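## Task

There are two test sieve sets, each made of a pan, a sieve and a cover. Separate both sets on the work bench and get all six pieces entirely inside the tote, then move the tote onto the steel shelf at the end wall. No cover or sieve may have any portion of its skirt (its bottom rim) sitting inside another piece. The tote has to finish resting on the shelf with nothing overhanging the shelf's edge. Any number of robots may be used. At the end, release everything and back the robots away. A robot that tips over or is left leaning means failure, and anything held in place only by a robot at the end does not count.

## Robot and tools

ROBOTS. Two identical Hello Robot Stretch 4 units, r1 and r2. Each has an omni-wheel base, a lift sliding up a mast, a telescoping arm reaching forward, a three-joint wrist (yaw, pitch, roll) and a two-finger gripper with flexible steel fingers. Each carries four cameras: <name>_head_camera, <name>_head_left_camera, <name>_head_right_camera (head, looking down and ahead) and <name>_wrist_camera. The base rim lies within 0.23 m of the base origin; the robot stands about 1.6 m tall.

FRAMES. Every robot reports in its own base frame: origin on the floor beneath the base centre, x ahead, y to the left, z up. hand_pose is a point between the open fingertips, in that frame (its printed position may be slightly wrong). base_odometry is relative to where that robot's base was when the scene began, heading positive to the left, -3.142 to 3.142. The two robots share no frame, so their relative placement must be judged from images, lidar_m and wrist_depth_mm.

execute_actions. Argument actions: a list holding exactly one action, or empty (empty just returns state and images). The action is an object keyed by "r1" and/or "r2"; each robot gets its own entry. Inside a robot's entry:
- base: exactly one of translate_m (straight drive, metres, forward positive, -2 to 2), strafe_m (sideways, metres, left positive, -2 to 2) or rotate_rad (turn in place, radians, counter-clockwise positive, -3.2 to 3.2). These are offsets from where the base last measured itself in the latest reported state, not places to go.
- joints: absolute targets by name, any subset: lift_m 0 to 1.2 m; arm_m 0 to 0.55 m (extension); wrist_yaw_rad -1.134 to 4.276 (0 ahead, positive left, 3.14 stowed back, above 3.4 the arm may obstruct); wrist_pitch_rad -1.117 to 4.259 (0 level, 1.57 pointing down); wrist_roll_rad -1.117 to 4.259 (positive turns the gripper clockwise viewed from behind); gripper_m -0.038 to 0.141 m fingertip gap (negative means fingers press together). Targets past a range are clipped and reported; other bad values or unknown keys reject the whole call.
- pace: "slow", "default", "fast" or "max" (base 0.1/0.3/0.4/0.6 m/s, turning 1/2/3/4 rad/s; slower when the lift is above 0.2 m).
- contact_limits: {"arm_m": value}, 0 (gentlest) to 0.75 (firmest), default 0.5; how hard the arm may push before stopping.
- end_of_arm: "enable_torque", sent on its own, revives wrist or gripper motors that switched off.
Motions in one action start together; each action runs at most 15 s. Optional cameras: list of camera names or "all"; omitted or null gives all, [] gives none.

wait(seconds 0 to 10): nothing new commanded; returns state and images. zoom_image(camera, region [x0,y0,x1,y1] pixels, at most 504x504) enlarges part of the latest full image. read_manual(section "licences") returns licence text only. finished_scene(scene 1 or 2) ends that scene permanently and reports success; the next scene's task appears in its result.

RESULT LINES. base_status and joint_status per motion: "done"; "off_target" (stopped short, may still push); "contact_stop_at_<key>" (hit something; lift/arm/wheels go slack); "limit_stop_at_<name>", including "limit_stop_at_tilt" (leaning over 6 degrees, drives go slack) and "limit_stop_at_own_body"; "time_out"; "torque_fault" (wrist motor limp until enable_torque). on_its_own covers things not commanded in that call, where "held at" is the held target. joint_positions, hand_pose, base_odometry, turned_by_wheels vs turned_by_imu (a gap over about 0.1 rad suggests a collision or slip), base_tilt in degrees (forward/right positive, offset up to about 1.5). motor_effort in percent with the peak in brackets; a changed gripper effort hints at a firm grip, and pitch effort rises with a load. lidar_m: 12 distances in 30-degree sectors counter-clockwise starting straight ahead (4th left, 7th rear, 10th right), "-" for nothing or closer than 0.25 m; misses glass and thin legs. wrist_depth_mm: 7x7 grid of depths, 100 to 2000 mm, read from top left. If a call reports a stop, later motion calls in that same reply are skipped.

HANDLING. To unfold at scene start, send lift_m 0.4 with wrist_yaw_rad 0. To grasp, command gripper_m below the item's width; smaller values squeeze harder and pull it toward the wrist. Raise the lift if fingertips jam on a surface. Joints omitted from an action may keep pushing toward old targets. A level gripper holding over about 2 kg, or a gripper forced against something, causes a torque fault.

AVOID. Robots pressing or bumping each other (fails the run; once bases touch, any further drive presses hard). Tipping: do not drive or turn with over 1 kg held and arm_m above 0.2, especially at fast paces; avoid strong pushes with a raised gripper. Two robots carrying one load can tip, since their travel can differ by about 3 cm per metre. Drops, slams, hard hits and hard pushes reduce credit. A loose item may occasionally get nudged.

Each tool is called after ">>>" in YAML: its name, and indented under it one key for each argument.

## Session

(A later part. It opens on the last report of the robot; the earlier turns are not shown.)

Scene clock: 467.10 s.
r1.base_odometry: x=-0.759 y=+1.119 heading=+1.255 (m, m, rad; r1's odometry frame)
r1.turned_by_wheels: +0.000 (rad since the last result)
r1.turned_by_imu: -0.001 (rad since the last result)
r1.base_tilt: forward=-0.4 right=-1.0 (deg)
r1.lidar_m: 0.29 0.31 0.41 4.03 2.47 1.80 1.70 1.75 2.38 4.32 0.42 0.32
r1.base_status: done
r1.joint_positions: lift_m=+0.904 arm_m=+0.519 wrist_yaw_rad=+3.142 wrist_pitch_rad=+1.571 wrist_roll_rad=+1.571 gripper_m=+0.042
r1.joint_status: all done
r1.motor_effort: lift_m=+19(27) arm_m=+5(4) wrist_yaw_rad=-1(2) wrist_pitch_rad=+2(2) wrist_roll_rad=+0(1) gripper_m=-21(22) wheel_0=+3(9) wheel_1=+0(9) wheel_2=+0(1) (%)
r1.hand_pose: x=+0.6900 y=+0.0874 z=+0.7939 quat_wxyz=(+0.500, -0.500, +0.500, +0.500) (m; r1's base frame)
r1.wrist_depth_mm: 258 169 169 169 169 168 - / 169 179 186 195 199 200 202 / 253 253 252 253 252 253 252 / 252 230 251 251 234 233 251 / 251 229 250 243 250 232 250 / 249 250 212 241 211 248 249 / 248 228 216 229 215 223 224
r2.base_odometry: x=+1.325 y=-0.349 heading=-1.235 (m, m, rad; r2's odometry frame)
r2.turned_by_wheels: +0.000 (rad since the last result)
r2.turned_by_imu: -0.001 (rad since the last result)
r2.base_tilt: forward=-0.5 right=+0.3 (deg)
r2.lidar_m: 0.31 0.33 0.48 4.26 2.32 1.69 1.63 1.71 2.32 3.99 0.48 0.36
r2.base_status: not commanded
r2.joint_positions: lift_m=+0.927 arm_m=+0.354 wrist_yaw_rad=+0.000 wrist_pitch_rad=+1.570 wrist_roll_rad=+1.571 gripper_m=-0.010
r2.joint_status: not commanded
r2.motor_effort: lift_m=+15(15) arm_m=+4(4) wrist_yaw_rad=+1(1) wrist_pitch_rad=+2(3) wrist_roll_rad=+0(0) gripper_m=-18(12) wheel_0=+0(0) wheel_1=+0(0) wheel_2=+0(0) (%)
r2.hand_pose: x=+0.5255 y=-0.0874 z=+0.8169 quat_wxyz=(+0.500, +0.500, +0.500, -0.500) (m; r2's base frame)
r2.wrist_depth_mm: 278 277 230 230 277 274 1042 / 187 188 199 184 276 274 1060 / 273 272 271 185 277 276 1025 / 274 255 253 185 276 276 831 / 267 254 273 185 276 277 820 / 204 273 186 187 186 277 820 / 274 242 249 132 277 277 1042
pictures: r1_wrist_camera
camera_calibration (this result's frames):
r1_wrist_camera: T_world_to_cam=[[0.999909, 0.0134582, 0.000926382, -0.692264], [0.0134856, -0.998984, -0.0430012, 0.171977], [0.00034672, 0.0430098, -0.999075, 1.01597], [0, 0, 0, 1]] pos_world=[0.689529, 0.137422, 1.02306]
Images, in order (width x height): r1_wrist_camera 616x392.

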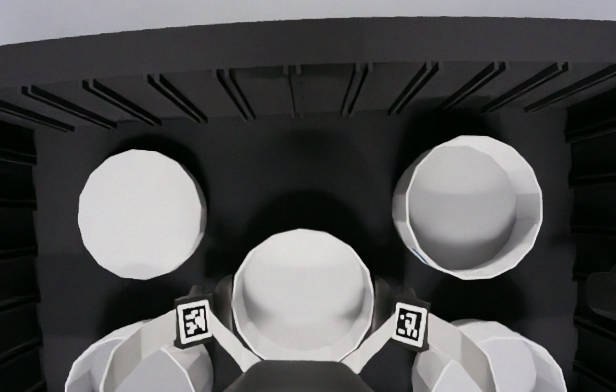

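>>> execute_actions:
  actions:
    - {"r1": {"joints": {"gripper_m": 0.084}}}
  cameras: ["r1_wrist_camera"]

>>> execute_actions:
  actions:
    - {"r1": {"joints": {"lift_m": 1.005}}}
  cameras: ["r1_wrist_camera"]

Scene clock: 473.23 s.
r1.base_odometry: x=-0.759 y=+1.119 heading=+1.255 (m, m, rad; r1's odometry frame)
r1.turned_by_wheels: +0.000 (rad since the last result)
r1.turned_by_imu: -0.001 (rad since the last result)
r1.base_tilt: forward=-0.3 right=-1.0 (deg)
r1.lidar_m: 0.29 0.29 0.41 4.02 2.47 1.79 1.70 1.76 2.41 4.32 0.43 0.31
r1.base_status: not commanded
r1.joint_positions: lift_m=+0.904 arm_m=+0.519 wrist_yaw_rad=+3.142 wrist_pitch_rad=+1.571 wrist_roll_rad=+1.571 gripper_m=+0.084
r1.joint_status: all done
r1.motor_effort: lift_m=+18(18) arm_m=+5(5) wrist_yaw_rad=+0(1) wrist_pitch_rad=+2(2) wrist_roll_rad=+1(1) gripper_m=-2(21) wheel_0=+2(3) wheel_1=+0(0) wheel_2=+0(0) (%)
r1.hand_pose: x=+0.6900 y=+0.0874 z=+0.7939 quat_wxyz=(+0.500, -0.500, +0.500, +0.500) (m; r1's base frame)
r1.wrist_depth_mm: 258 169 169 169 169 169 - / 169 177 186 195 198 201 201 / 253 253 254 254 253 254 253 / 253 231 251 251 234 233 252 / 251 229 250 249 250 232 250 / 250 250 213 247 214 250 248 / 248 230 230 155 248 224 224
r2.base_odometry: x=+1.325 y=-0.349 heading=-1.235 (m, m, rad; r2's odometry frame)
r2.turned_by_wheels: +0.000 (rad since the last result)
r2.turned_by_imu: -0.001 (rad since the last result)
r2.base_tilt: forward=-0.5 right=+0.3 (deg)
r2.lidar_m: 0.33 0.34 0.47 4.28 2.33 1.72 1.64 1.70 2.36 3.99 0.48 0.38
r2.base_status: not commanded
r2.joint_positions: lift_m=+0.927 arm_m=+0.354 wrist_yaw_rad=+0.000 wrist_pitch_rad=+1.570 wrist_roll_rad=+1.571 gripper_m=-0.010
r2.joint_status: not commanded
r2.motor_effort: lift_m=+16(16) arm_m=+4(4) wrist_yaw_rad=+1(0) wrist_pitch_rad=+1(2) wrist_roll_rad=+0(1) gripper_m=-16(14) wheel_0=+0(0) wheel_1=+0(0) wheel_2=+0(1) (%)
r2.hand_pose: x=+0.5255 y=-0.0874 z=+0.8169 quat_wxyz=(+0.500, +0.500, +0.500, -0.500) (m; r2's base frame)
r2.wrist_depth_mm: 277 276 230 230 276 274 1025 / 187 189 199 185 276 274 1042 / 273 272 272 185 277 276 1025 / 274 255 255 185 276 277 809 / 272 254 272 185 277 277 820 / 204 249 186 188 186 276 820 / 274 243 250 131 276 276 1060
pictures: r1_wrist_camera
camera_calibration (this result's frames):
r1_wrist_camera: T_world_to_cam=[[0.999909, 0.0134582, 0.000926382, -0.692266], [0.0134856, -0.998984, -0.0430012, 0.171977], [0.00034672, 0.0430098, -0.999075, 1.01597], [0, 0, 0, 1]] pos_world=[0.689531, 0.137422, 1.02306]
Images, in order (width x height): r1_wrist_camera 616x392.

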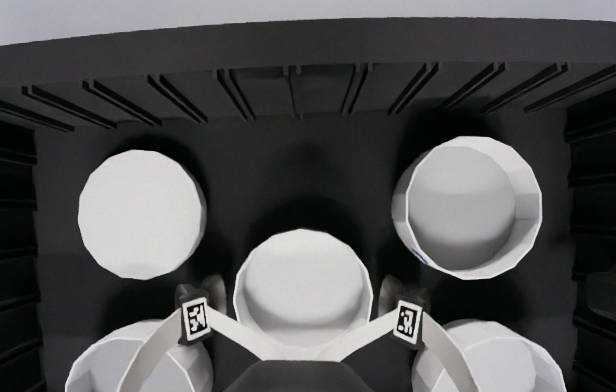

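Scene clock: 474.67 s.
r1.base_odometry: x=-0.759 y=+1.119 heading=+1.255 (m, m, rad; r1's odometry frame)
r1.turned_by_wheels: +0.000 (rad since the last result)
r1.turned_by_imu: +0.000 (rad since the last result)
r1.base_tilt: forward=-0.4 right=-1.0 (deg)
r1.lidar_m: 0.29 0.32 0.40 4.02 2.48 1.78 1.70 1.76 2.37 4.31 0.44 0.30
r1.base_status: not commanded
r1.joint_positions: lift_m=+1.005 arm_m=+0.519 wrist_yaw_rad=+3.142 wrist_pitch_rad=+1.571 wrist_roll_rad=+1.571 gripper_m=+0.084
r1.joint_status: all done
r1.motor_effort: lift_m=+23(25) arm_m=+5(5) wrist_yaw_rad=-1(2) wrist_pitch_rad=+3(2) wrist_roll_rad=+1(0) gripper_m=-4(3) wheel_0=+3(3) wheel_1=+0(0) wheel_2=+0(0) (%)
r1.hand_pose: x=+0.6900 y=+0.0874 z=+0.8945 quat_wxyz=(+0.500, -0.500, +0.500, +0.500) (m; r1's base frame)
r1.wrist_depth_mm: 362 359 362 362 362 362 364 / 359 359 359 359 359 362 362 / 268 303 327 347 347 329 277 / 282 351 330 351 334 340 281 / 276 349 349 349 347 349 271 / 272 347 213 345 214 336 265 / 270 319 327 155 322 319 282
r2.base_odometry: x=+1.325 y=-0.349 heading=-1.235 (m, m, rad; r2's odometry frame)
r2.turned_by_wheels: +0.000 (rad since the last result)
r2.turned_by_imu: +0.000 (rad since the last result)
r2.base_tilt: forward=-0.4 right=+0.3 (deg)
r2.lidar_m: 0.32 0.34 0.49 4.27 2.31 1.70 1.62 1.69 2.33 4.02 0.50 0.36
r2.base_status: not commanded
r2.joint_positions: lift_m=+0.927 arm_m=+0.354 wrist_yaw_rad=+0.000 wrist_pitch_rad=+1.570 wrist_roll_rad=+1.571 gripper_m=-0.010
r2.joint_status: not commanded
r2.motor_effort: lift_m=+16(16) arm_m=+4(4) wrist_yaw_rad=+0(0) wrist_pitch_rad=+3(3) wrist_roll_rad=+1(0) gripper_m=-13(16) wheel_0=+0(0) wheel_1=+0(0) wheel_2=+0(1) (%)
r2.hand_pose: x=+0.5255 y=-0.0874 z=+0.8169 quat_wxyz=(+0.500, +0.500, +0.500, -0.500) (m; r2's base frame)
r2.wrist_depth_mm: 277 278 230 229 276 273 1042 / 187 188 199 185 276 276 1060 / 274 273 272 184 276 277 1042 / 273 255 254 184 276 274 820 / 273 255 271 185 277 274 809 / 273 274 185 188 185 276 809 / 276 242 249 131 277 276 1025
pictures: r1_wrist_camera
camera_calibration (this result's frames):
r1_wrist_camera: T_world_to_cam=[[0.999909, 0.0134582, 0.000926382, -0.692361], [0.0134856, -0.998984, -0.0430012, 0.176305], [0.00034672, 0.0430098, -0.999075, 1.11652], [0, 0, 0, 1]] pos_world=[0.689534, 0.137422, 1.12371]
Images, in order (width x height): r1_wrist_camera 616x392.

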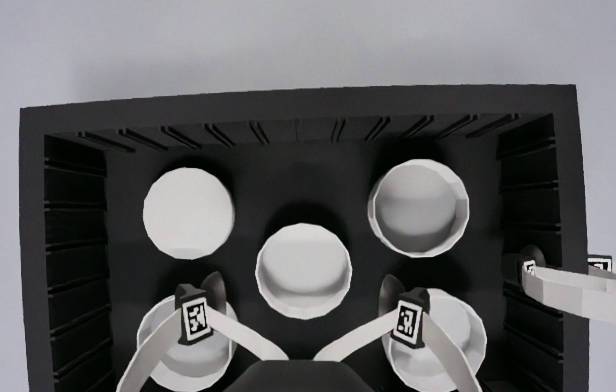

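>>> execute_actions:
  actions:
    - {"r1": {"base": {"strafe_m": -0.01}, "joints": {"arm_m": 0.315, "gripper_m": 0.045}}}
  cameras: ["r1_wrist_camera"]

Scene clock: 482.40 s.
r1.base_odometry: x=-0.750 y=+1.116 heading=+1.255 (m, m, rad; r1's odometry frame)
r1.turned_by_wheels: +0.000 (rad since the last result)
r1.turned_by_imu: -0.001 (rad since the last result)
r1.base_tilt: forward=-0.4 right=-1.0 (deg)
r1.lidar_m: 0.29 0.30 0.43 4.02 2.47 1.78 1.71 1.75 2.38 4.31 0.45 0.30
r1.base_status: done
r1.joint_positions: lift_m=+1.005 arm_m=+0.316 wrist_yaw_rad=+3.142 wrist_pitch_rad=+1.571 wrist_roll_rad=+1.571 gripper_m=+0.045
r1.joint_status: all done
r1.motor_effort: lift_m=+23(23) arm_m=-5(4) wrist_yaw_rad=-2(0) wrist_pitch_rad=+3(3) wrist_roll_rad=+2(0) gripper_m=-5(5) wheel_0=+0(9) wheel_1=-1(10) wheel_2=+0(5) (%)
r1.hand_pose: x=+0.4868 y=+0.0874 z=+0.8945 quat_wxyz=(+0.500, -0.500, +0.500, +0.500) (m; r1's base frame)
r1.wrist_depth_mm: 1118 364 362 362 362 362 364 / 1118 359 359 359 362 271 271 / 1098 357 357 314 355 355 355 / 1078 357 357 353 332 353 353 / 891 353 355 351 351 351 349 / 878 351 209 351 213 349 349 / 1078 349 349 150 330 345 347
r2.base_odometry: x=+1.325 y=-0.349 heading=-1.235 (m, m, rad; r2's odometry frame)
r2.turned_by_wheels: +0.000 (rad since the last result)
r2.turned_by_imu: -0.001 (rad since the last result)
r2.base_tilt: forward=-0.5 right=+0.3 (deg)
r2.lidar_m: 0.30 0.35 0.47 4.28 2.35 1.69 1.62 1.71 2.34 4.02 0.48 0.36
r2.base_status: not commanded
r2.joint_positions: lift_m=+0.927 arm_m=+0.354 wrist_yaw_rad=+0.000 wrist_pitch_rad=+1.570 wrist_roll_rad=+1.571 gripper_m=-0.010
r2.joint_status: not commanded
r2.motor_effort: lift_m=+16(16) arm_m=+4(4) wrist_yaw_rad=+0(1) wrist_pitch_rad=+3(3) wrist_roll_rad=-1(1) gripper_m=-13(12) wheel_0=+0(0) wheel_1=+0(1) wheel_2=+0(0) (%)
r2.hand_pose: x=+0.5255 y=-0.0874 z=+0.8169 quat_wxyz=(+0.500, +0.500, +0.500, -0.500) (m; r2's base frame)
r2.wrist_depth_mm: 277 276 230 229 274 274 1025 / 187 187 200 185 276 274 1025 / 274 272 272 184 276 276 1025 / 273 255 254 185 276 274 820 / 272 255 271 186 277 276 820 / 273 274 185 188 186 276 831 / 274 244 249 131 277 277 1060
pictures: r1_wrist_camera
camera_calibration (this result's frames):
r1_wrist_camera: T_world_to_cam=[[0.999908, 0.0135386, 0.000727321, -0.489013], [0.0135573, -0.998983, -0.0430039, 0.179012], [0.000144369, 0.0430098, -0.999075, 1.11669], [0, 0, 0, 1]] pos_world=[0.486379, 0.137422, 1.12371]
Images, in order (width x height): r1_wrist_camera 616x392.

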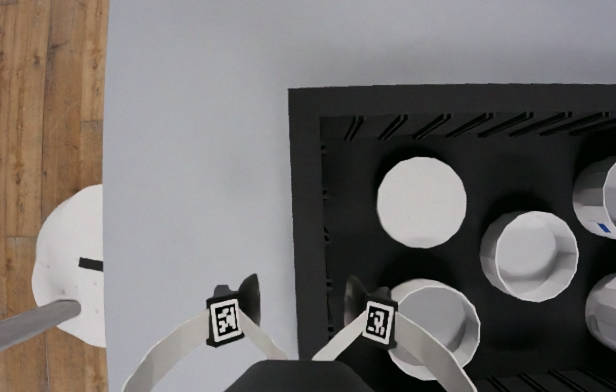

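>>> execute_actions:
  actions:
    - {"r1": {"joints": {"arm_m": 0.323, "lift_m": 0.935}}}
  cameras: ["r1_wrist_camera"]

>>> execute_actions:
  actions:
    - {"r1": {"joints": {"arm_m": 0.329, "gripper_m": -0.01}}}
  cameras: ["r1_wrist_camera", "r2_wrist_camera"]

Scene clock: 491.10 s.
r1.base_odometry: x=-0.750 y=+1.116 heading=+1.255 (m, m, rad; r1's odometry frame)
r1.turned_by_wheels: +0.000 (rad since the last result)
r1.turned_by_imu: -0.001 (rad since the last result)
r1.base_tilt: forward=-0.4 right=-1.0 (deg)
r1.lidar_m: 0.29 0.31 0.42 4.02 2.44 1.79 1.69 1.73 2.38 4.31 0.42 0.32
r1.base_status: not commanded
r1.joint_positions: lift_m=+0.935 arm_m=+0.322 wrist_yaw_rad=+3.142 wrist_pitch_rad=+1.571 wrist_roll_rad=+1.571 gripper_m=+0.045
r1.joint_status: all done
r1.motor_effort: lift_m=+19(22) arm_m=+6(9) wrist_yaw_rad=-1(2) wrist_pitch_rad=+2(3) wrist_roll_rad=+1(1) gripper_m=-3(5) wheel_0=+1(1) wheel_1=-1(1) wheel_2=+0(0) (%)
r1.hand_pose: x=+0.4929 y=+0.0874 z=+0.8249 quat_wxyz=(+0.500, -0.500, +0.500, +0.500) (m; r1's base frame)
r1.wrist_depth_mm: 291 291 291 293 291 293 293 / 291 290 290 202 202 206 206 / 289 289 289 274 285 286 286 / 287 286 287 283 264 263 285 / 285 285 285 283 283 283 279 / 285 283 208 198 213 281 279 / 282 282 282 151 263 263 279
r2.base_odometry: x=+1.325 y=-0.349 heading=-1.235 (m, m, rad; r2's odometry frame)
r2.turned_by_wheels: +0.000 (rad since the last result)
r2.turned_by_imu: -0.001 (rad since the last result)
r2.base_tilt: forward=-0.5 right=+0.3 (deg)
r2.lidar_m: 0.33 0.35 0.47 4.25 2.32 1.72 1.62 1.66 2.38 4.02 0.46 0.36
r2.base_status: not commanded
r2.joint_positions: lift_m=+0.927 arm_m=+0.354 wrist_yaw_rad=+0.000 wrist_pitch_rad=+1.570 wrist_roll_rad=+1.571 gripper_m=-0.010
r2.joint_status: not commanded
r2.motor_effort: lift_m=+16(16) arm_m=+4(4) wrist_yaw_rad=+1(0) wrist_pitch_rad=+3(3) wrist_roll_rad=+1(0) gripper_m=-16(14) wheel_0=+0(0) wheel_1=+0(0) wheel_2=+0(0) (%)
r2.hand_pose: x=+0.5255 y=-0.0874 z=+0.8169 quat_wxyz=(+0.500, +0.500, +0.500, -0.500) (m; r2's base frame)
r2.wrist_depth_mm: 277 277 232 231 276 276 1025 / 187 188 199 185 276 274 1025 / 274 273 272 184 274 274 1025 / 274 255 255 185 276 276 820 / 272 255 272 185 276 276 809 / 272 273 185 188 186 276 820 / 274 243 249 131 277 276 1042
pictures: r1_wrist_camera
camera_calibration (this result's frames):
r1_wrist_camera: T_world_to_cam=[[0.999908, 0.0135456, 0.000750803, -0.495079], [0.0135654, -0.998983, -0.0430036, 0.175932], [0.000167529, 0.0430098, -0.999075, 1.04713], [0, 0, 0, 1]] pos_world=[0.492471, 0.137422, 1.0541]
Images, in order (width x height): r1_wrist_camera 616x392.

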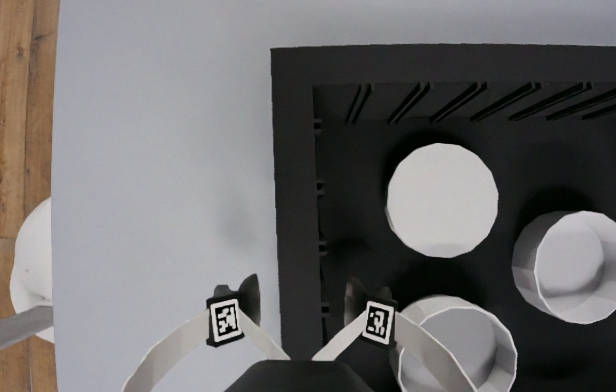

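Scene clock: 492.43 s.
r1.base_odometry: x=-0.750 y=+1.116 heading=+1.255 (m, m, rad; r1's odometry frame)
r1.turned_by_wheels: +0.000 (rad since the last result)
r1.turned_by_imu: +0.000 (rad since the last result)
r1.base_tilt: forward=-0.3 right=-1.0 (deg)
r1.lidar_m: 0.28 0.30 0.42 4.03 2.44 1.80 1.71 1.76 2.36 4.30 0.45 0.31
r1.base_status: not commanded
r1.joint_positions: lift_m=+0.935 arm_m=+0.328 wrist_yaw_rad=+3.142 wrist_pitch_rad=+1.573 wrist_roll_rad=+1.571 gripper_m=-0.009
r1.joint_status: all done
r1.motor_effort: lift_m=+20(21) arm_m=+5(8) wrist_yaw_rad=+0(1) wrist_pitch_rad=-4(4) wrist_roll_rad=+0(2) gripper_m=-18(17) wheel_0=+1(1) wheel_1=-1(1) wheel_2=+0(0) (%)
r1.hand_pose: x=+0.4997 y=+0.0874 z=+0.8248 quat_wxyz=(+0.501, -0.501, +0.499, +0.499) (m; r1's base frame)
r1.wrist_depth_mm: 290 289 290 293 291 291 291 / 287 289 290 198 205 207 208 / 287 286 287 279 282 283 283 / 285 285 286 281 259 260 281 / 283 283 283 278 281 279 278 / 282 283 282 194 260 279 277 / 279 281 281 186 213 259 278
r2.base_odometry: x=+1.325 y=-0.349 heading=-1.235 (m, m, rad; r2's odometry frame)
r2.turned_by_wheels: +0.000 (rad since the last result)
r2.turned_by_imu: +0.000 (rad since the last result)
r2.base_tilt: forward=-0.5 right=+0.3 (deg)
r2.lidar_m: 0.32 0.33 0.47 4.28 2.34 1.70 1.63 1.67 2.34 4.00 0.49 0.35
r2.base_status: not commanded
r2.joint_positions: lift_m=+0.927 arm_m=+0.354 wrist_yaw_rad=+0.000 wrist_pitch_rad=+1.568 wrist_roll_rad=+1.571 gripper_m=-0.010
r2.joint_status: not commanded
r2.motor_effort: lift_m=+16(16) arm_m=+4(4) wrist_yaw_rad=+0(0) wrist_pitch_rad=+7(7) wrist_roll_rad=+0(1) gripper_m=-15(15) wheel_0=+0(0) wheel_1=+0(0) wheel_2=+0(0) (%)
r2.hand_pose: x=+0.5260 y=-0.0874 z=+0.8169 quat_wxyz=(+0.501, +0.501, +0.499, -0.499) (m; r2's base frame)
r2.wrist_depth_mm: 279 278 230 183 274 273 1025 / 186 186 196 183 276 276 1025 / 273 270 271 184 274 276 1025 / 273 254 254 185 276 276 809 / 272 255 271 185 277 276 809 / 271 273 186 185 185 276 809 / 272 237 249 129 277 277 1025
pictures: r1_wrist_camera, r2_wrist_camera
camera_calibration (this result's frames):
r1_wrist_camera: T_world_to_cam=[[0.999905, 0.0134569, 0.00289446, -0.503544], [0.0135689, -0.998984, -0.0429746, 0.175809], [0.00231322, 0.0430098, -0.999072, 1.04591], [0, 0, 0, 1]] pos_world=[0.498692, 0.137422, 1.05396]
r2_wrist_camera: T_world_to_cam=[[-0.99889, 0.016905, -0.0439591, 0.574012], [0.0172118, 0.99983, -0.0066094, 0.138567], [0.0438399, -0.00735868, -0.999011, 1.01605], [0, 0, 0, 1]] pos_world=[0.526447, -0.140771, 1.0412]
Images, in order (width x height): r1_wrist_camera 616x392, r2_wrist_camera 616x392.

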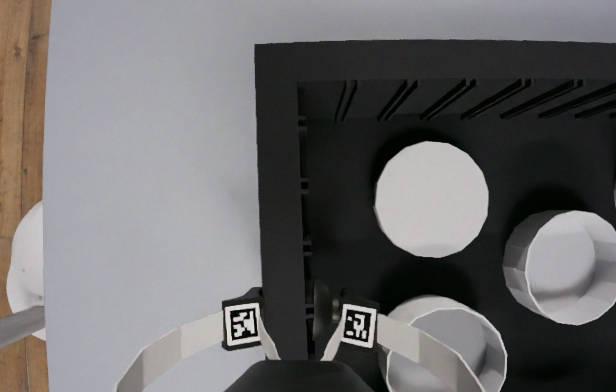

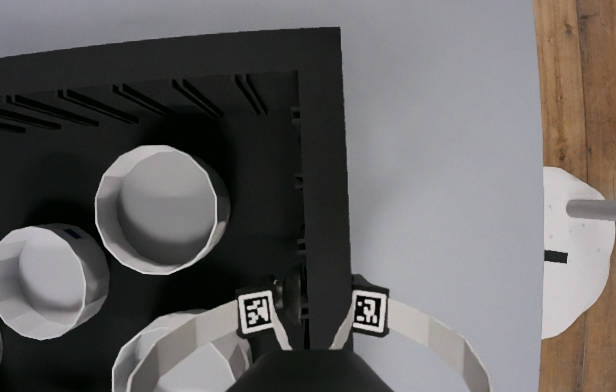

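>>> execute_actions:
  actions:
    - {"r1": {"base": {"strafe_m": 0.12}, "joints": {"arm_m": 0.333, "lift_m": 0.99}, "pace": "slow"}, "r2": {"base": {"strafe_m": -0.12}, "joints": {"lift_m": 0.982}, "pace": "slow"}}
  cameras: ["r1_wrist_camera", "r2_wrist_camera"]

Scene clock: 502.47 s.
r1.base_odometry: x=-0.864 y=+1.153 heading=+1.255 (m, m, rad; r1's odometry frame)
r1.turned_by_wheels: +0.000 (rad since the last result)
r1.turned_by_imu: -0.001 (rad since the last result)
r1.base_tilt: forward=-0.3 right=-0.9 (deg)
r1.lidar_m: 0.28 0.29 0.42 3.90 2.46 1.78 1.71 1.76 2.38 4.43 0.43 0.29
r1.base_status: done
r1.joint_positions: lift_m=+0.990 arm_m=+0.332 wrist_yaw_rad=+3.142 wrist_pitch_rad=+1.570 wrist_roll_rad=+1.571 gripper_m=-0.009
r1.joint_status: all done
r1.motor_effort: lift_m=+25(24) arm_m=+6(8) wrist_yaw_rad=-3(2) wrist_pitch_rad=+4(3) wrist_roll_rad=+1(1) gripper_m=-16(17) wheel_0=-1(7) wheel_1=+5(8) wheel_2=+0(6) (%)
r1.hand_pose: x=+0.5027 y=+0.0874 z=+0.8793 quat_wxyz=(+0.500, -0.500, +0.500, +0.500) (m; r1's base frame)
r1.wrist_depth_mm: 1098 343 343 347 347 345 345 / 1098 343 343 198 205 206 208 / 1078 342 342 278 282 282 283 / 1098 338 342 279 259 259 281 / 866 340 338 278 279 279 278 / 842 336 192 194 259 278 277 / 1078 334 334 193 179 259 277
r2.base_odometry: x=+1.211 y=-0.388 heading=-1.235 (m, m, rad; r2's odometry frame)
r2.turned_by_wheels: +0.000 (rad since the last result)
r2.turned_by_imu: -0.001 (rad since the last result)
r2.base_tilt: forward=-0.4 right=+0.3 (deg)
r2.lidar_m: 0.32 0.36 0.47 4.40 2.33 1.68 1.63 1.72 2.32 3.89 0.50 0.30
r2.base_status: done
r2.joint_positions: lift_m=+0.982 arm_m=+0.354 wrist_yaw_rad=+0.000 wrist_pitch_rad=+1.571 wrist_roll_rad=+1.571 gripper_m=-0.010
r2.joint_status: all done
r2.motor_effort: lift_m=+24(25) arm_m=+4(4) wrist_yaw_rad=+1(0) wrist_pitch_rad=-2(7) wrist_roll_rad=+0(0) gripper_m=-15(13) wheel_0=+1(6) wheel_1=-1(1) wheel_2=+0(2) (%)
r2.hand_pose: x=+0.5251 y=-0.0874 z=+0.8712 quat_wxyz=(+0.500, +0.500, +0.500, -0.500) (m; r2's base frame)
r2.wrist_depth_mm: 330 330 258 256 329 330 1098 / 185 188 199 183 329 330 1078 / 272 270 270 183 330 330 1098 / 272 254 253 185 330 330 866 / 271 255 271 208 330 330 878 / 270 273 186 189 187 332 878 / 273 245 248 131 330 332 1098
pictures: r1_wrist_camera, r2_wrist_camera
camera_calibration (this result's frames):
r1_wrist_camera: T_world_to_cam=[[0.999903, 0.0139286, 0.000233839, -0.504468], [0.0139258, -0.998978, -0.0430106, 0.177963], [-0.000365477, 0.0430097, -0.999075, 1.10174], [0, 0, 0, 1]] pos_world=[0.502344, 0.137422, 1.10849]
r2_wrist_camera: T_world_to_cam=[[-0.999014, 0.0173113, -0.0408914, 0.57291], [0.0175981, 0.999823, -0.00666349, 0.138787], [0.0407688, -0.00737652, -0.999141, 1.07214], [0, 0, 0, 1]] pos_world=[0.526193, -0.140771, 1.09557]
Images, in order (width x height): r1_wrist_camera 616x392, r2_wrist_camera 616x392.

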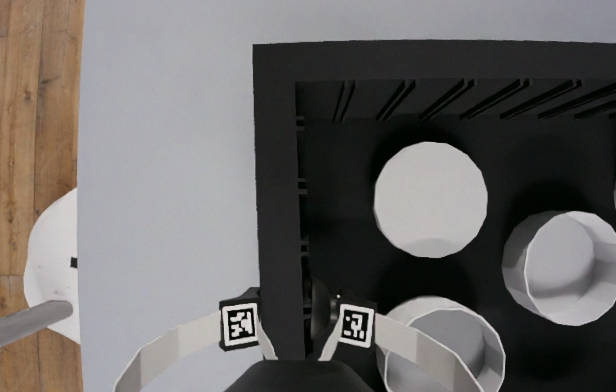

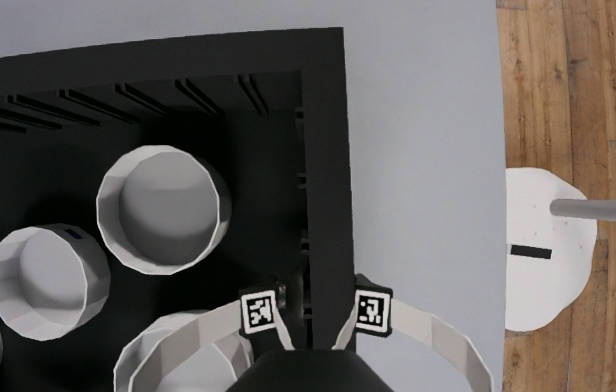

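>>> execute_actions:
  actions:
    - {"r1": {"base": {"strafe_m": 0.6}}, "r2": {"base": {"strafe_m": -0.6}}}
  cameras: ["r1_wrist_camera", "r2_wrist_camera"]

Scene clock: 510.43 s.
r1.base_odometry: x=-1.434 y=+1.339 heading=+1.256 (m, m, rad; r1's odometry frame)
r1.turned_by_wheels: +0.000 (rad since the last result)
r1.turned_by_imu: +0.001 (rad since the last result)
r1.base_tilt: forward=-0.4 right=-1.1 (deg)
r1.lidar_m: 0.26 0.29 3.46 3.30 2.50 1.80 1.71 1.79 2.42 1.24 0.41 0.30
r1.base_status: done
r1.joint_positions: lift_m=+0.990 arm_m=+0.332 wrist_yaw_rad=+3.144 wrist_pitch_rad=+1.566 wrist_roll_rad=+1.571 gripper_m=-0.009
r1.joint_status: not commanded
r1.motor_effort: lift_m=+26(26) arm_m=+6(6) wrist_yaw_rad=-8(6) wrist_pitch_rad=+16(16) wrist_roll_rad=+1(2) gripper_m=-16(17) wheel_0=+2(9) wheel_1=+4(10) wheel_2=+0(2) (%)
r1.hand_pose: x=+0.5013 y=+0.0874 z=+0.8793 quat_wxyz=(+0.498, -0.499, +0.501, +0.502) (m; r1's base frame)
r1.wrist_depth_mm: 1098 1098 1118 1098 1098 1098 1078 / 1098 1078 1078 200 206 206 206 / 1098 1098 1078 273 283 283 282 / 1098 904 1078 282 260 260 282 / 878 338 338 279 279 277 276 / 842 336 193 195 259 276 277 / 1078 336 336 193 206 258 276
r2.base_odometry: x=+0.645 y=-0.586 heading=-1.235 (m, m, rad; r2's odometry frame)
r2.turned_by_wheels: +0.000 (rad since the last result)
r2.turned_by_imu: -0.003 (rad since the last result)
r2.base_tilt: forward=-0.4 right=+0.4 (deg)
r2.lidar_m: 0.33 0.34 0.47 1.35 2.31 1.70 1.63 1.71 2.35 3.30 3.42 0.37
r2.base_status: done
r2.joint_positions: lift_m=+0.982 arm_m=+0.354 wrist_yaw_rad=-0.002 wrist_pitch_rad=+1.575 wrist_roll_rad=+1.571 gripper_m=-0.010
r2.joint_status: not commanded
r2.motor_effort: lift_m=+22(24) arm_m=+4(4) wrist_yaw_rad=+7(6) wrist_pitch_rad=-14(13) wrist_roll_rad=+1(0) gripper_m=-11(15) wheel_0=-1(9) wheel_1=+2(10) wheel_2=-3(4) (%)
r2.hand_pose: x=+0.5237 y=-0.0874 z=+0.8714 quat_wxyz=(+0.498, +0.499, +0.501, -0.502) (m; r2's base frame)
r2.wrist_depth_mm: 1098 1078 647 634 1098 1060 1098 / 186 187 198 185 1098 1098 1098 / 272 271 271 185 1118 1098 1078 / 272 254 253 271 1098 878 891 / 271 254 272 211 332 332 878 / 271 271 192 186 182 330 878 / 271 247 246 128 329 332 1078
pictures: r1_wrist_camera, r2_wrist_camera
camera_calibration (this result's frames):
r1_wrist_camera: T_world_to_cam=[[0.999872, 0.0154463, -0.00417816, -0.499303], [0.0152522, -0.998956, -0.0430696, 0.177366], [-0.00483906, 0.0430003, -0.999063, 1.104], [0, 0, 0, 1]] pos_world=[0.501876, 0.137421, 1.10851]
r2_wrist_camera: T_world_to_cam=[[-0.999154, 0.0188698, -0.0365531, 0.567956], [0.0191285, 0.999794, -0.00673986, 0.138072], [0.0364184, -0.00743336, -0.999309, 1.07473], [0, 0, 0, 1]] pos_world=[0.525694, -0.140772, 1.09568]
Images, in order (width x height): r1_wrist_camera 616x392, r2_wrist_camera 616x392.

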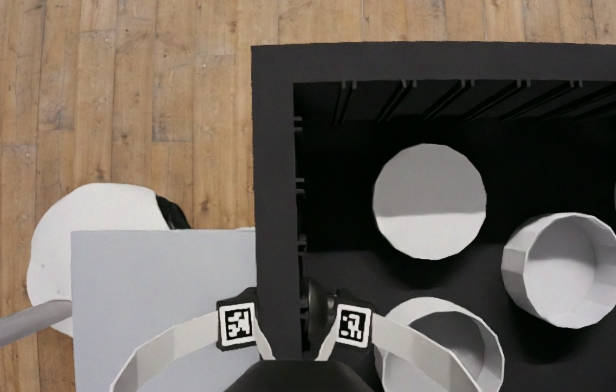

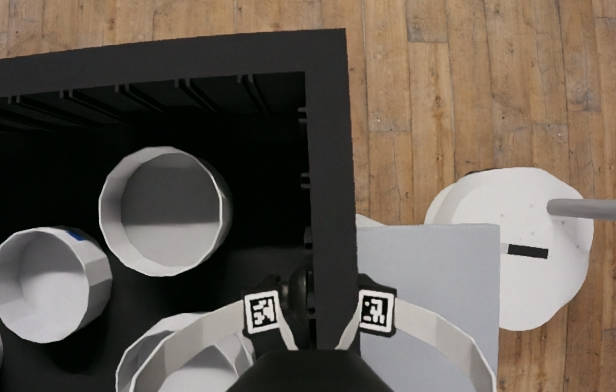

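>>> execute_actions:
  actions:
    - {"r1": {"base": {"rotate_rad": 0.013}, "joints": {"arm_m": 0.324}}}
  cameras: []

Scene clock: 532.47 s.
r1.base_odometry: x=-1.434 y=+1.339 heading=+1.269 (m, m, rad; r1's odometry frame)
r1.turned_by_wheels: +0.013 (rad since the last result)
r1.turned_by_imu: +0.012 (rad since the last result)
r1.base_tilt: forward=-0.4 right=-1.0 (deg)
r1.lidar_m: 0.27 0.29 3.44 3.30 2.45 1.77 1.71 1.79 2.44 1.15 0.42 0.29
r1.base_status: done
r1.joint_positions: lift_m=+0.990 arm_m=+0.325 wrist_yaw_rad=+3.142 wrist_pitch_rad=+1.570 wrist_roll_rad=+1.571 gripper_m=-0.009
r1.joint_status: all done
r1.motor_effort: lift_m=+26(26) arm_m=-5(4) wrist_yaw_rad=-3(7) wrist_pitch_rad=+4(17) wrist_roll_rad=+1(1) gripper_m=-18(17) wheel_0=+0(0) wheel_1=+0(1) wheel_2=-1(11) (%)
r1.hand_pose: x=+0.4957 y=+0.0874 z=+0.8793 quat_wxyz=(+0.500, -0.500, +0.500, +0.500) (m; r1's base frame)
r1.wrist_depth_mm: 1098 1118 1098 1078 1098 1098 1098 / 1098 1078 1098 198 200 198 198 / 1078 1078 1078 223 282 282 282 / 1098 904 1078 281 259 260 281 / 866 338 338 278 279 279 278 / 842 336 191 194 260 278 278 / 1078 334 336 185 179 259 277
r2.base_odometry: x=+0.645 y=-0.586 heading=-1.235 (m, m, rad; r2's odometry frame)
r2.turned_by_wheels: +0.000 (rad since the last result)
r2.turned_by_imu: -0.001 (rad since the last result)
r2.base_tilt: forward=-0.4 right=+0.3 (deg)
r2.lidar_m: 0.32 0.35 0.47 1.33 2.34 1.71 1.62 1.71 2.32 3.29 3.42 0.37
r2.base_status: not commanded
r2.joint_positions: lift_m=+0.982 arm_m=+0.354 wrist_yaw_rad=-0.001 wrist_pitch_rad=+1.571 wrist_roll_rad=+1.571 gripper_m=-0.010
r2.joint_status: not commanded
r2.motor_effort: lift_m=+22(22) arm_m=+4(4) wrist_yaw_rad=+2(5) wrist_pitch_rad=+1(15) wrist_roll_rad=+0(0) gripper_m=-11(19) wheel_0=-1(1) wheel_1=+1(2) wheel_2=-2(3) (%)
r2.hand_pose: x=+0.5252 y=-0.0874 z=+0.8714 quat_wxyz=(+0.500, +0.500, +0.500, -0.500) (m; r2's base frame)
r2.wrist_depth_mm: 1078 1098 640 184 1060 1078 1060 / 185 190 200 183 1098 1078 1098 / 272 271 271 184 1078 1098 1098 / 272 254 254 185 1078 878 866 / 271 254 271 208 330 330 854 / 273 273 186 189 186 330 878 / 274 246 249 131 332 330 1078
pictures: none
No camera images: the call's "cameras" was empty. Leave "cameras" out to get every camera's image.

>>> execute_actions:
  actions:
    - {"r1": {"base": {"strafe_m": 1.6}}, "r2": {"base": {"strafe_m": -1.6}}}
  cameras: ["r1_head_left_camera", "r2_head_right_camera", "r1_wrist_camera"]

Scene clock: 550.47 s.
r1.base_odometry: x=-2.962 y=+1.815 heading=+1.269 (m, m, rad; r1's odometry frame)
r1.turned_by_wheels: +0.000 (rad since the last result)
r1.turned_by_imu: +0.001 (rad since the last result)
r1.base_tilt: forward=-0.4 right=-1.0 (deg)
r1.lidar_m: 0.48 0.49 1.75 1.70 2.21 1.79 1.72 1.73 2.44 1.52 1.53 3.17
r1.base_status: done
r1.joint_positions: lift_m=+0.990 arm_m=+0.325 wrist_yaw_rad=+3.142 wrist_pitch_rad=+1.571 wrist_roll_rad=+1.571 gripper_m=-0.009
r1.joint_status: not commanded
r1.motor_effort: lift_m=+25(26) arm_m=-5(5) wrist_yaw_rad=-1(2) wrist_pitch_rad=+1(5) wrist_roll_rad=+0(2) gripper_m=-17(16) wheel_0=+0(10) wheel_1=+2(11) wheel_2=+0(1) (%)
r1.hand_pose: x=+0.4960 y=+0.0874 z=+0.8794 quat_wxyz=(+0.500, -0.500, +0.500, +0.500) (m; r1's base frame)
r1.wrist_depth_mm: 1098 1118 1098 1098 1118 1098 1098 / 1078 1098 1078 198 200 199 199 / 1098 1098 1078 221 283 283 282 / 1078 904 1078 282 260 260 282 / 866 866 1078 279 278 279 278 / 866 866 191 194 262 278 277 / 1078 878 1042 185 179 259 278
r2.base_odometry: x=-0.866 y=-1.112 heading=-1.235 (m, m, rad; r2's odometry frame)
r2.turned_by_wheels: +0.000 (rad since the last result)
r2.turned_by_imu: -0.001 (rad since the last result)
r2.base_tilt: forward=-0.4 right=+0.4 (deg)
r2.lidar_m: 0.47 3.19 1.53 1.52 2.33 1.70 1.63 1.69 2.20 1.67 1.74 0.56
r2.base_status: done
r2.joint_positions: lift_m=+0.982 arm_m=+0.354 wrist_yaw_rad=+0.000 wrist_pitch_rad=+1.569 wrist_roll_rad=+1.571 gripper_m=-0.010
r2.joint_status: not commanded
r2.motor_effort: lift_m=+22(22) arm_m=+4(4) wrist_yaw_rad=+2(2) wrist_pitch_rad=+4(4) wrist_roll_rad=+0(1) gripper_m=-14(14) wheel_0=+0(8) wheel_1=-1(9) wheel_2=+0(1) (%)
r2.hand_pose: x=+0.5257 y=-0.0874 z=+0.8714 quat_wxyz=(+0.500, +0.500, +0.500, -0.500) (m; r2's base frame)
r2.wrist_depth_mm: 1098 1118 640 184 1118 1078 1078 / 186 190 200 184 1078 1098 1118 / 273 272 271 185 1078 1078 1118 / 273 254 255 185 1078 866 866 / 271 254 271 185 1078 878 866 / 271 273 185 187 185 878 878 / 273 240 248 131 1118 1098 1078
pictures: r1_head_left_camera, r1_wrist_camera, r2_head_right_camera
camera_calibration (this result's frames):
r1_wrist_camera: T_world_to_cam=[[0.999909, 0.0133892, 0.00136801, -0.498733], [0.0134357, -0.998985, -0.0429953, 0.178289], [0.00079095, 0.0430098, -0.999074, 1.10121], [0, 0, 0, 1]] pos_world=[0.495421, 0.137422, 1.10854]
Images, in order (width x height): r1_head_left_camera 420x672, r1_wrist_camera 616x392, r2_head_right_camera 420x672.

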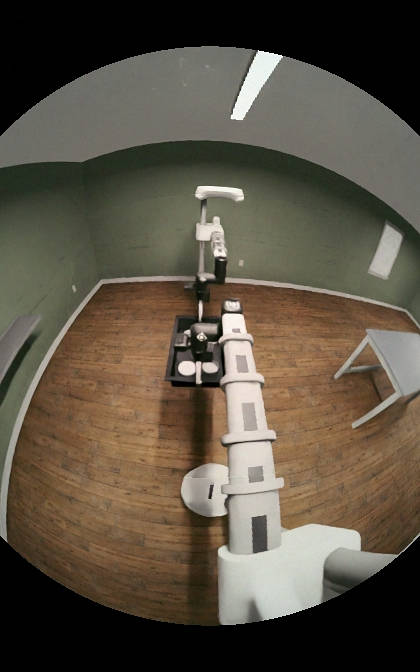

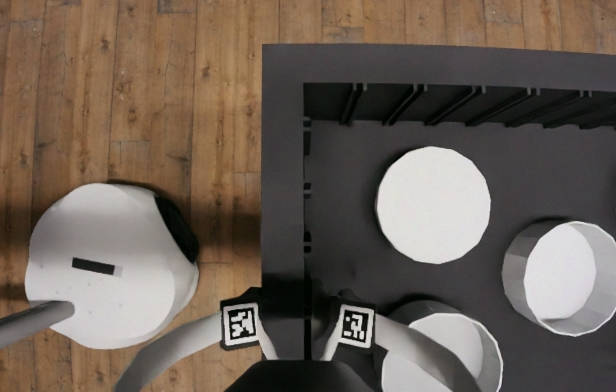

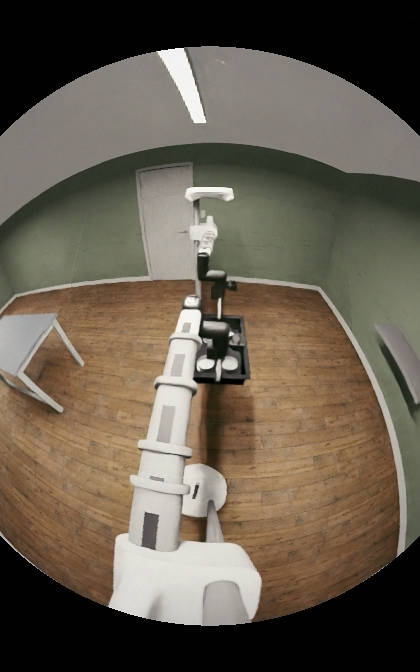

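>>> zoom_image:
  camera: "r1_head_left_camera"
  region: [0, 280, 120, 440]

>>> zoom_image:
  camera: "r2_head_right_camera"
  region: [300, 280, 420, 440]

Region (0, 280, 120, 440) of r1_head_left_camera's 420x672 image, scaled by 3.150, with more detail than that image has; it fills the left 378 columns of this view, and the rest is white.

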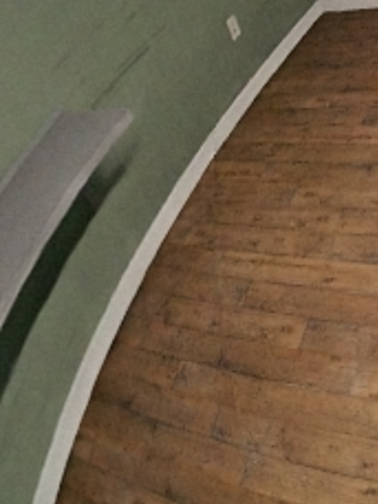

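Region (300, 280, 420, 440) of r2_head_right_camera's 420x672 image, scaled by 3.150, with more detail than that image has; it fills the left 378 columns of this view, and the rest is white.

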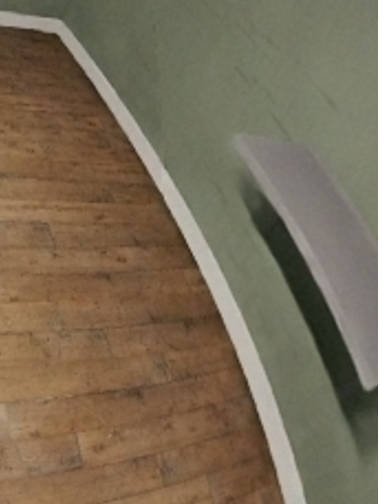

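>>> execute_actions:
  actions:
    - {"r1": {"base": {"strafe_m": 1.78}}, "r2": {"base": {"strafe_m": -1.78}}}
  cameras: ["r1_head_camera", "r2_head_camera", "r1_wrist_camera", "r2_wrist_camera"]

Scene clock: 591.57 s.
r1.base_odometry: x=-4.661 y=+2.345 heading=+1.269 (m, m, rad; r1's odometry frame)
r1.turned_by_wheels: +0.000 (rad since the last result)
r1.turned_by_imu: +0.000 (rad since the last result)
r1.base_tilt: forward=-0.4 right=-1.0 (deg)
r1.lidar_m: 0.25 0.25 0.30 0.33 0.36 0.50 1.37 1.77 2.46 3.29 3.43 0.25
r1.base_status: done
r1.joint_positions: lift_m=+0.990 arm_m=+0.325 wrist_yaw_rad=+3.141 wrist_pitch_rad=+1.573 wrist_roll_rad=+1.571 gripper_m=-0.009
r1.joint_status: not commanded
r1.motor_effort: lift_m=+25(25) arm_m=-5(5) wrist_yaw_rad=+1(1) wrist_pitch_rad=-3(2) wrist_roll_rad=+1(1) gripper_m=-15(17) wheel_0=+1(11) wheel_1=-1(11) wheel_2=+0(2) (%)
r1.hand_pose: x=+0.4964 y=+0.0874 z=+0.8794 quat_wxyz=(+0.501, -0.500, +0.500, +0.499) (m; r1's base frame)
r1.wrist_depth_mm: 345 343 343 345 345 345 345 / 342 342 343 198 198 198 198 / 342 340 342 222 282 282 283 / 338 338 340 281 259 259 282 / 338 340 338 279 279 279 277 / 336 336 336 195 262 278 277 / 334 334 334 185 180 259 278
r2.base_odometry: x=-2.547 y=-1.698 heading=-1.235 (m, m, rad; r2's odometry frame)
r2.turned_by_wheels: +0.000 (rad since the last result)
r2.turned_by_imu: +0.000 (rad since the last result)
r2.base_tilt: forward=-0.5 right=+0.4 (deg)
r2.lidar_m: 0.25 0.28 3.40 3.29 2.31 1.70 1.35 0.49 0.33 0.30 0.34 0.29
r2.base_status: done
r2.joint_positions: lift_m=+0.982 arm_m=+0.354 wrist_yaw_rad=+0.000 wrist_pitch_rad=+1.568 wrist_roll_rad=+1.571 gripper_m=-0.010
r2.joint_status: not commanded
r2.motor_effort: lift_m=+22(22) arm_m=+4(4) wrist_yaw_rad=+0(0) wrist_pitch_rad=+9(9) wrist_roll_rad=+0(1) gripper_m=-11(15) wheel_0=-1(8) wheel_1=+1(6) wheel_2=+1(0) (%)
r2.hand_pose: x=+0.5261 y=-0.0874 z=+0.8714 quat_wxyz=(+0.501, +0.501, +0.499, -0.499) (m; r2's base frame)
r2.wrist_depth_mm: 332 330 257 183 330 329 325 / 186 191 201 184 329 327 329 / 273 273 271 183 329 330 329 / 273 254 254 184 330 330 329 / 270 254 271 185 330 329 329 / 272 273 186 185 185 330 329 / 274 244 247 129 330 330 329
pictures: r1_head_camera, r1_wrist_camera, r2_head_camera, r2_wrist_camera
camera_calibration (this result's frames):
r1_wrist_camera: T_world_to_cam=[[0.999914, 0.0128498, 0.00262246, -0.500193], [0.0129507, -0.998992, -0.0429784, 0.17851], [0.00206755, 0.0430087, -0.999073, 1.10058], [0, 0, 0, 1]] pos_world=[0.495563, 0.137423, 1.10855]
r2_wrist_camera: T_world_to_cam=[[-0.998879, 0.0169727, -0.0441894, 0.576711], [0.0172811, 0.999829, -0.00660524, 0.138886], [0.0440697, -0.00736147, -0.999001, 1.07039], [0, 0, 0, 1]] pos_world=[0.526493, -0.140771, 1.09572]
Images, in order (width x height): r1_head_camera 420x560, r1_wrist_camera 616x392, r2_head_camera 420x560, r2_wrist_camera 616x392.

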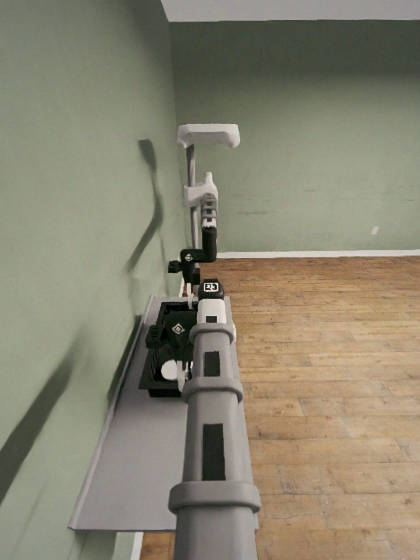

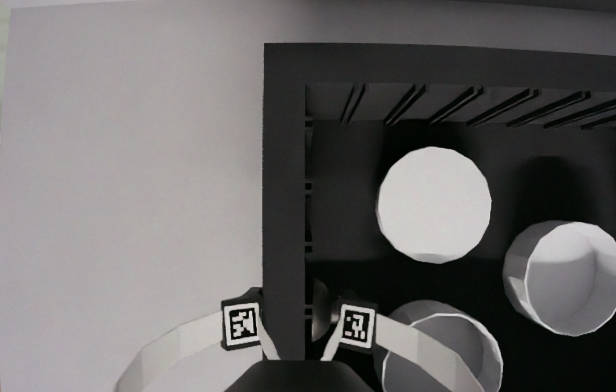

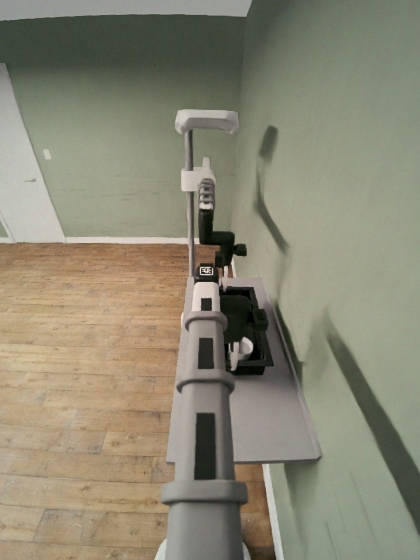

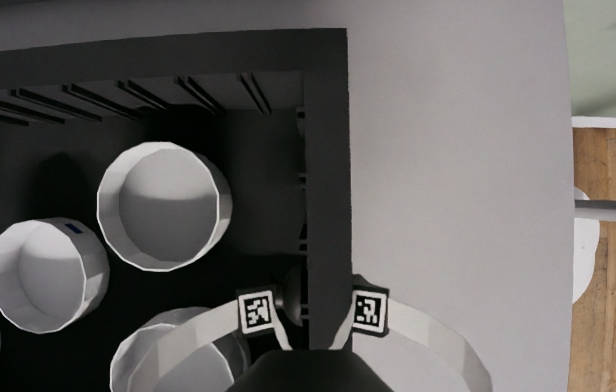

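>>> execute_actions:
  actions:
    - {"r1": {"base": {"strafe_m": 0.02}, "joints": {"lift_m": 0.935}, "pace": "slow"}, "r2": {"base": {"strafe_m": -0.02}, "joints": {"lift_m": 0.927, "arm_m": 0.359}, "pace": "slow"}}
  cameras: []

>>> execute_actions:
  actions:
    - {"r1": {"joints": {"gripper_m": 0.05, "arm_m": 0.317}}, "r2": {"joints": {"gripper_m": 0.05, "arm_m": 0.35}}}
  cameras: ["r1_wrist_camera", "r2_wrist_camera"]

Scene clock: 610.40 s.
r1.base_odometry: x=-4.680 y=+2.351 heading=+1.269 (m, m, rad; r1's odometry frame)
r1.turned_by_wheels: +0.000 (rad since the last result)
r1.turned_by_imu: -0.001 (rad since the last result)
r1.base_tilt: forward=-0.3 right=-1.0 (deg)
r1.lidar_m: 0.25 0.25 0.29 0.32 0.34 0.46 1.32 1.78 2.44 3.32 3.46 0.26
r1.base_status: done
r1.joint_positions: lift_m=+0.935 arm_m=+0.325 wrist_yaw_rad=+3.141 wrist_pitch_rad=+1.571 wrist_roll_rad=+1.571 gripper_m=-0.009
r1.joint_status: all done
r1.motor_effort: lift_m=+20(24) arm_m=-5(5) wrist_yaw_rad=+0(2) wrist_pitch_rad=+2(2) wrist_roll_rad=+1(1) gripper_m=-18(17) wheel_0=-2(7) wheel_1=+3(7) wheel_2=+0(5) (%)
r1.hand_pose: x=+0.4959 y=+0.0874 z=+0.8247 quat_wxyz=(+0.500, -0.500, +0.500, +0.500) (m; r1's base frame)
r1.wrist_depth_mm: 291 291 290 290 290 291 291 / 289 289 289 197 198 197 198 / 287 289 287 223 282 281 282 / 285 286 285 281 259 259 281 / 283 283 285 279 279 281 277 / 282 283 192 195 260 279 277 / 281 279 279 185 179 260 278
r2.base_odometry: x=-2.566 y=-1.705 heading=-1.235 (m, m, rad; r2's odometry frame)
r2.turned_by_wheels: +0.000 (rad since the last result)
r2.turned_by_imu: -0.001 (rad since the last result)
r2.base_tilt: forward=-0.5 right=+0.4 (deg)
r2.lidar_m: 0.26 0.28 3.45 3.32 2.34 1.70 1.28 0.44 0.32 0.28 0.31 0.28
r2.base_status: done
r2.joint_positions: lift_m=+0.927 arm_m=+0.358 wrist_yaw_rad=+0.000 wrist_pitch_rad=+1.570 wrist_roll_rad=+1.571 gripper_m=-0.010
r2.joint_status: all done
r2.motor_effort: lift_m=+15(18) arm_m=+5(5) wrist_yaw_rad=+0(0) wrist_pitch_rad=+1(8) wrist_roll_rad=+0(0) gripper_m=-14(17) wheel_0=+0(4) wheel_1=+0(2) wheel_2=+0(1) (%)
r2.hand_pose: x=+0.5293 y=-0.0874 z=+0.8169 quat_wxyz=(+0.500, +0.500, +0.500, -0.500) (m; r2's base frame)
r2.wrist_depth_mm: 278 277 230 183 276 274 276 / 185 191 197 183 276 276 274 / 272 268 270 184 277 274 274 / 272 254 253 268 277 276 276 / 271 254 271 209 277 274 276 / 271 272 185 185 186 277 276 / 274 244 249 131 278 277 277
pictures: none
No camera images: the call's "cameras" was empty. Leave "cameras" out to get every camera's image.

Scene clock: 611.77 s.
r1.base_odometry: x=-4.680 y=+2.351 heading=+1.269 (m, m, rad; r1's odometry frame)
r1.turned_by_wheels: +0.000 (rad since the last result)
r1.turned_by_imu: +0.000 (rad since the last result)
r1.base_tilt: forward=-0.4 right=-1.0 (deg)
r1.lidar_m: 0.25 0.25 0.28 0.31 0.35 0.46 1.32 1.80 2.45 3.32 3.46 0.25
r1.base_status: not commanded
r1.joint_positions: lift_m=+0.935 arm_m=+0.318 wrist_yaw_rad=+3.141 wrist_pitch_rad=+1.571 wrist_roll_rad=+1.571 gripper_m=+0.050
r1.joint_status: all done
r1.motor_effort: lift_m=+20(21) arm_m=-6(7) wrist_yaw_rad=+1(3) wrist_pitch_rad=+2(15) wrist_roll_rad=+1(1) gripper_m=-4(17) wheel_0=-2(2) wheel_1=+3(3) wheel_2=+0(0) (%)
r1.hand_pose: x=+0.4891 y=+0.0874 z=+0.8247 quat_wxyz=(+0.500, -0.500, +0.500, +0.500) (m; r1's base frame)
r1.wrist_depth_mm: 290 290 291 291 291 291 294 / 290 290 290 202 202 203 203 / 287 289 289 273 286 287 287 / 286 286 287 283 264 265 286 / 285 285 285 283 282 283 282 / 283 283 211 212 213 281 282 / 282 282 283 148 264 263 282
r2.base_odometry: x=-2.566 y=-1.705 heading=-1.235 (m, m, rad; r2's odometry frame)
r2.turned_by_wheels: +0.000 (rad since the last result)
r2.turned_by_imu: +0.000 (rad since the last result)
r2.base_tilt: forward=-0.4 right=+0.4 (deg)
r2.lidar_m: 0.26 0.27 3.45 3.30 2.32 1.67 1.27 0.45 0.32 0.29 0.32 0.30
r2.base_status: not commanded
r2.joint_positions: lift_m=+0.927 arm_m=+0.351 wrist_yaw_rad=+0.001 wrist_pitch_rad=+1.571 wrist_roll_rad=+1.571 gripper_m=+0.050
r2.joint_status: all done
r2.motor_effort: lift_m=+16(16) arm_m=-5(7) wrist_yaw_rad=-1(4) wrist_pitch_rad=+0(19) wrist_roll_rad=-1(0) gripper_m=-6(15) wheel_0=+0(0) wheel_1=+0(0) wheel_2=+0(0) (%)
r2.hand_pose: x=+0.5218 y=-0.0874 z=+0.8169 quat_wxyz=(+0.500, +0.500, +0.500, -0.500) (m; r2's base frame)
r2.wrist_depth_mm: 279 279 232 276 277 274 276 / 190 190 200 189 276 277 276 / 277 277 276 189 277 277 277 / 278 258 258 277 277 276 278 / 274 259 276 240 277 277 276 / 277 277 194 189 190 277 277 / 278 252 253 125 277 276 277
pictures: r1_wrist_camera, r2_wrist_camera
camera_calibration (this result's frames):
r1_wrist_camera: T_world_to_cam=[[0.999916, 0.0129102, 0.00137099, -0.491713], [0.0129572, -0.998991, -0.0429953, 0.176268], [0.000814534, 0.0430094, -0.999074, 1.04664], [0, 0, 0, 1]] pos_world=[0.488535, 0.137423, 1.05392]
r2_wrist_camera: T_world_to_cam=[[-0.998999, 0.0168252, -0.0414366, 0.567813], [0.0171152, 0.999831, -0.00665387, 0.138727], [0.0413176, -0.00735641, -0.999119, 1.01767], [0, 0, 0, 1]] pos_world=[0.522823, -0.140771, 1.04123]
Images, in order (width x height): r1_wrist_camera 616x392, r2_wrist_camera 616x392.

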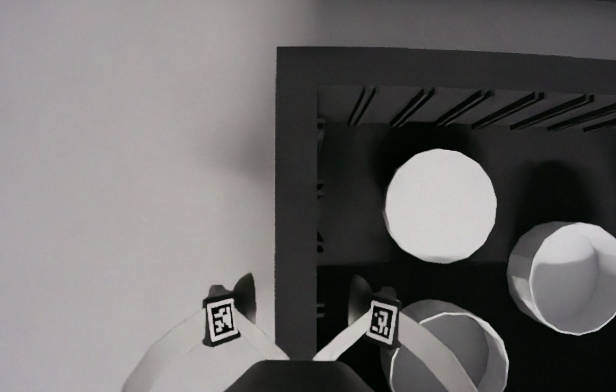

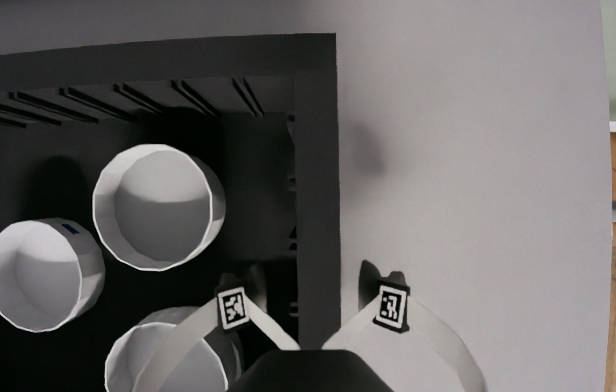

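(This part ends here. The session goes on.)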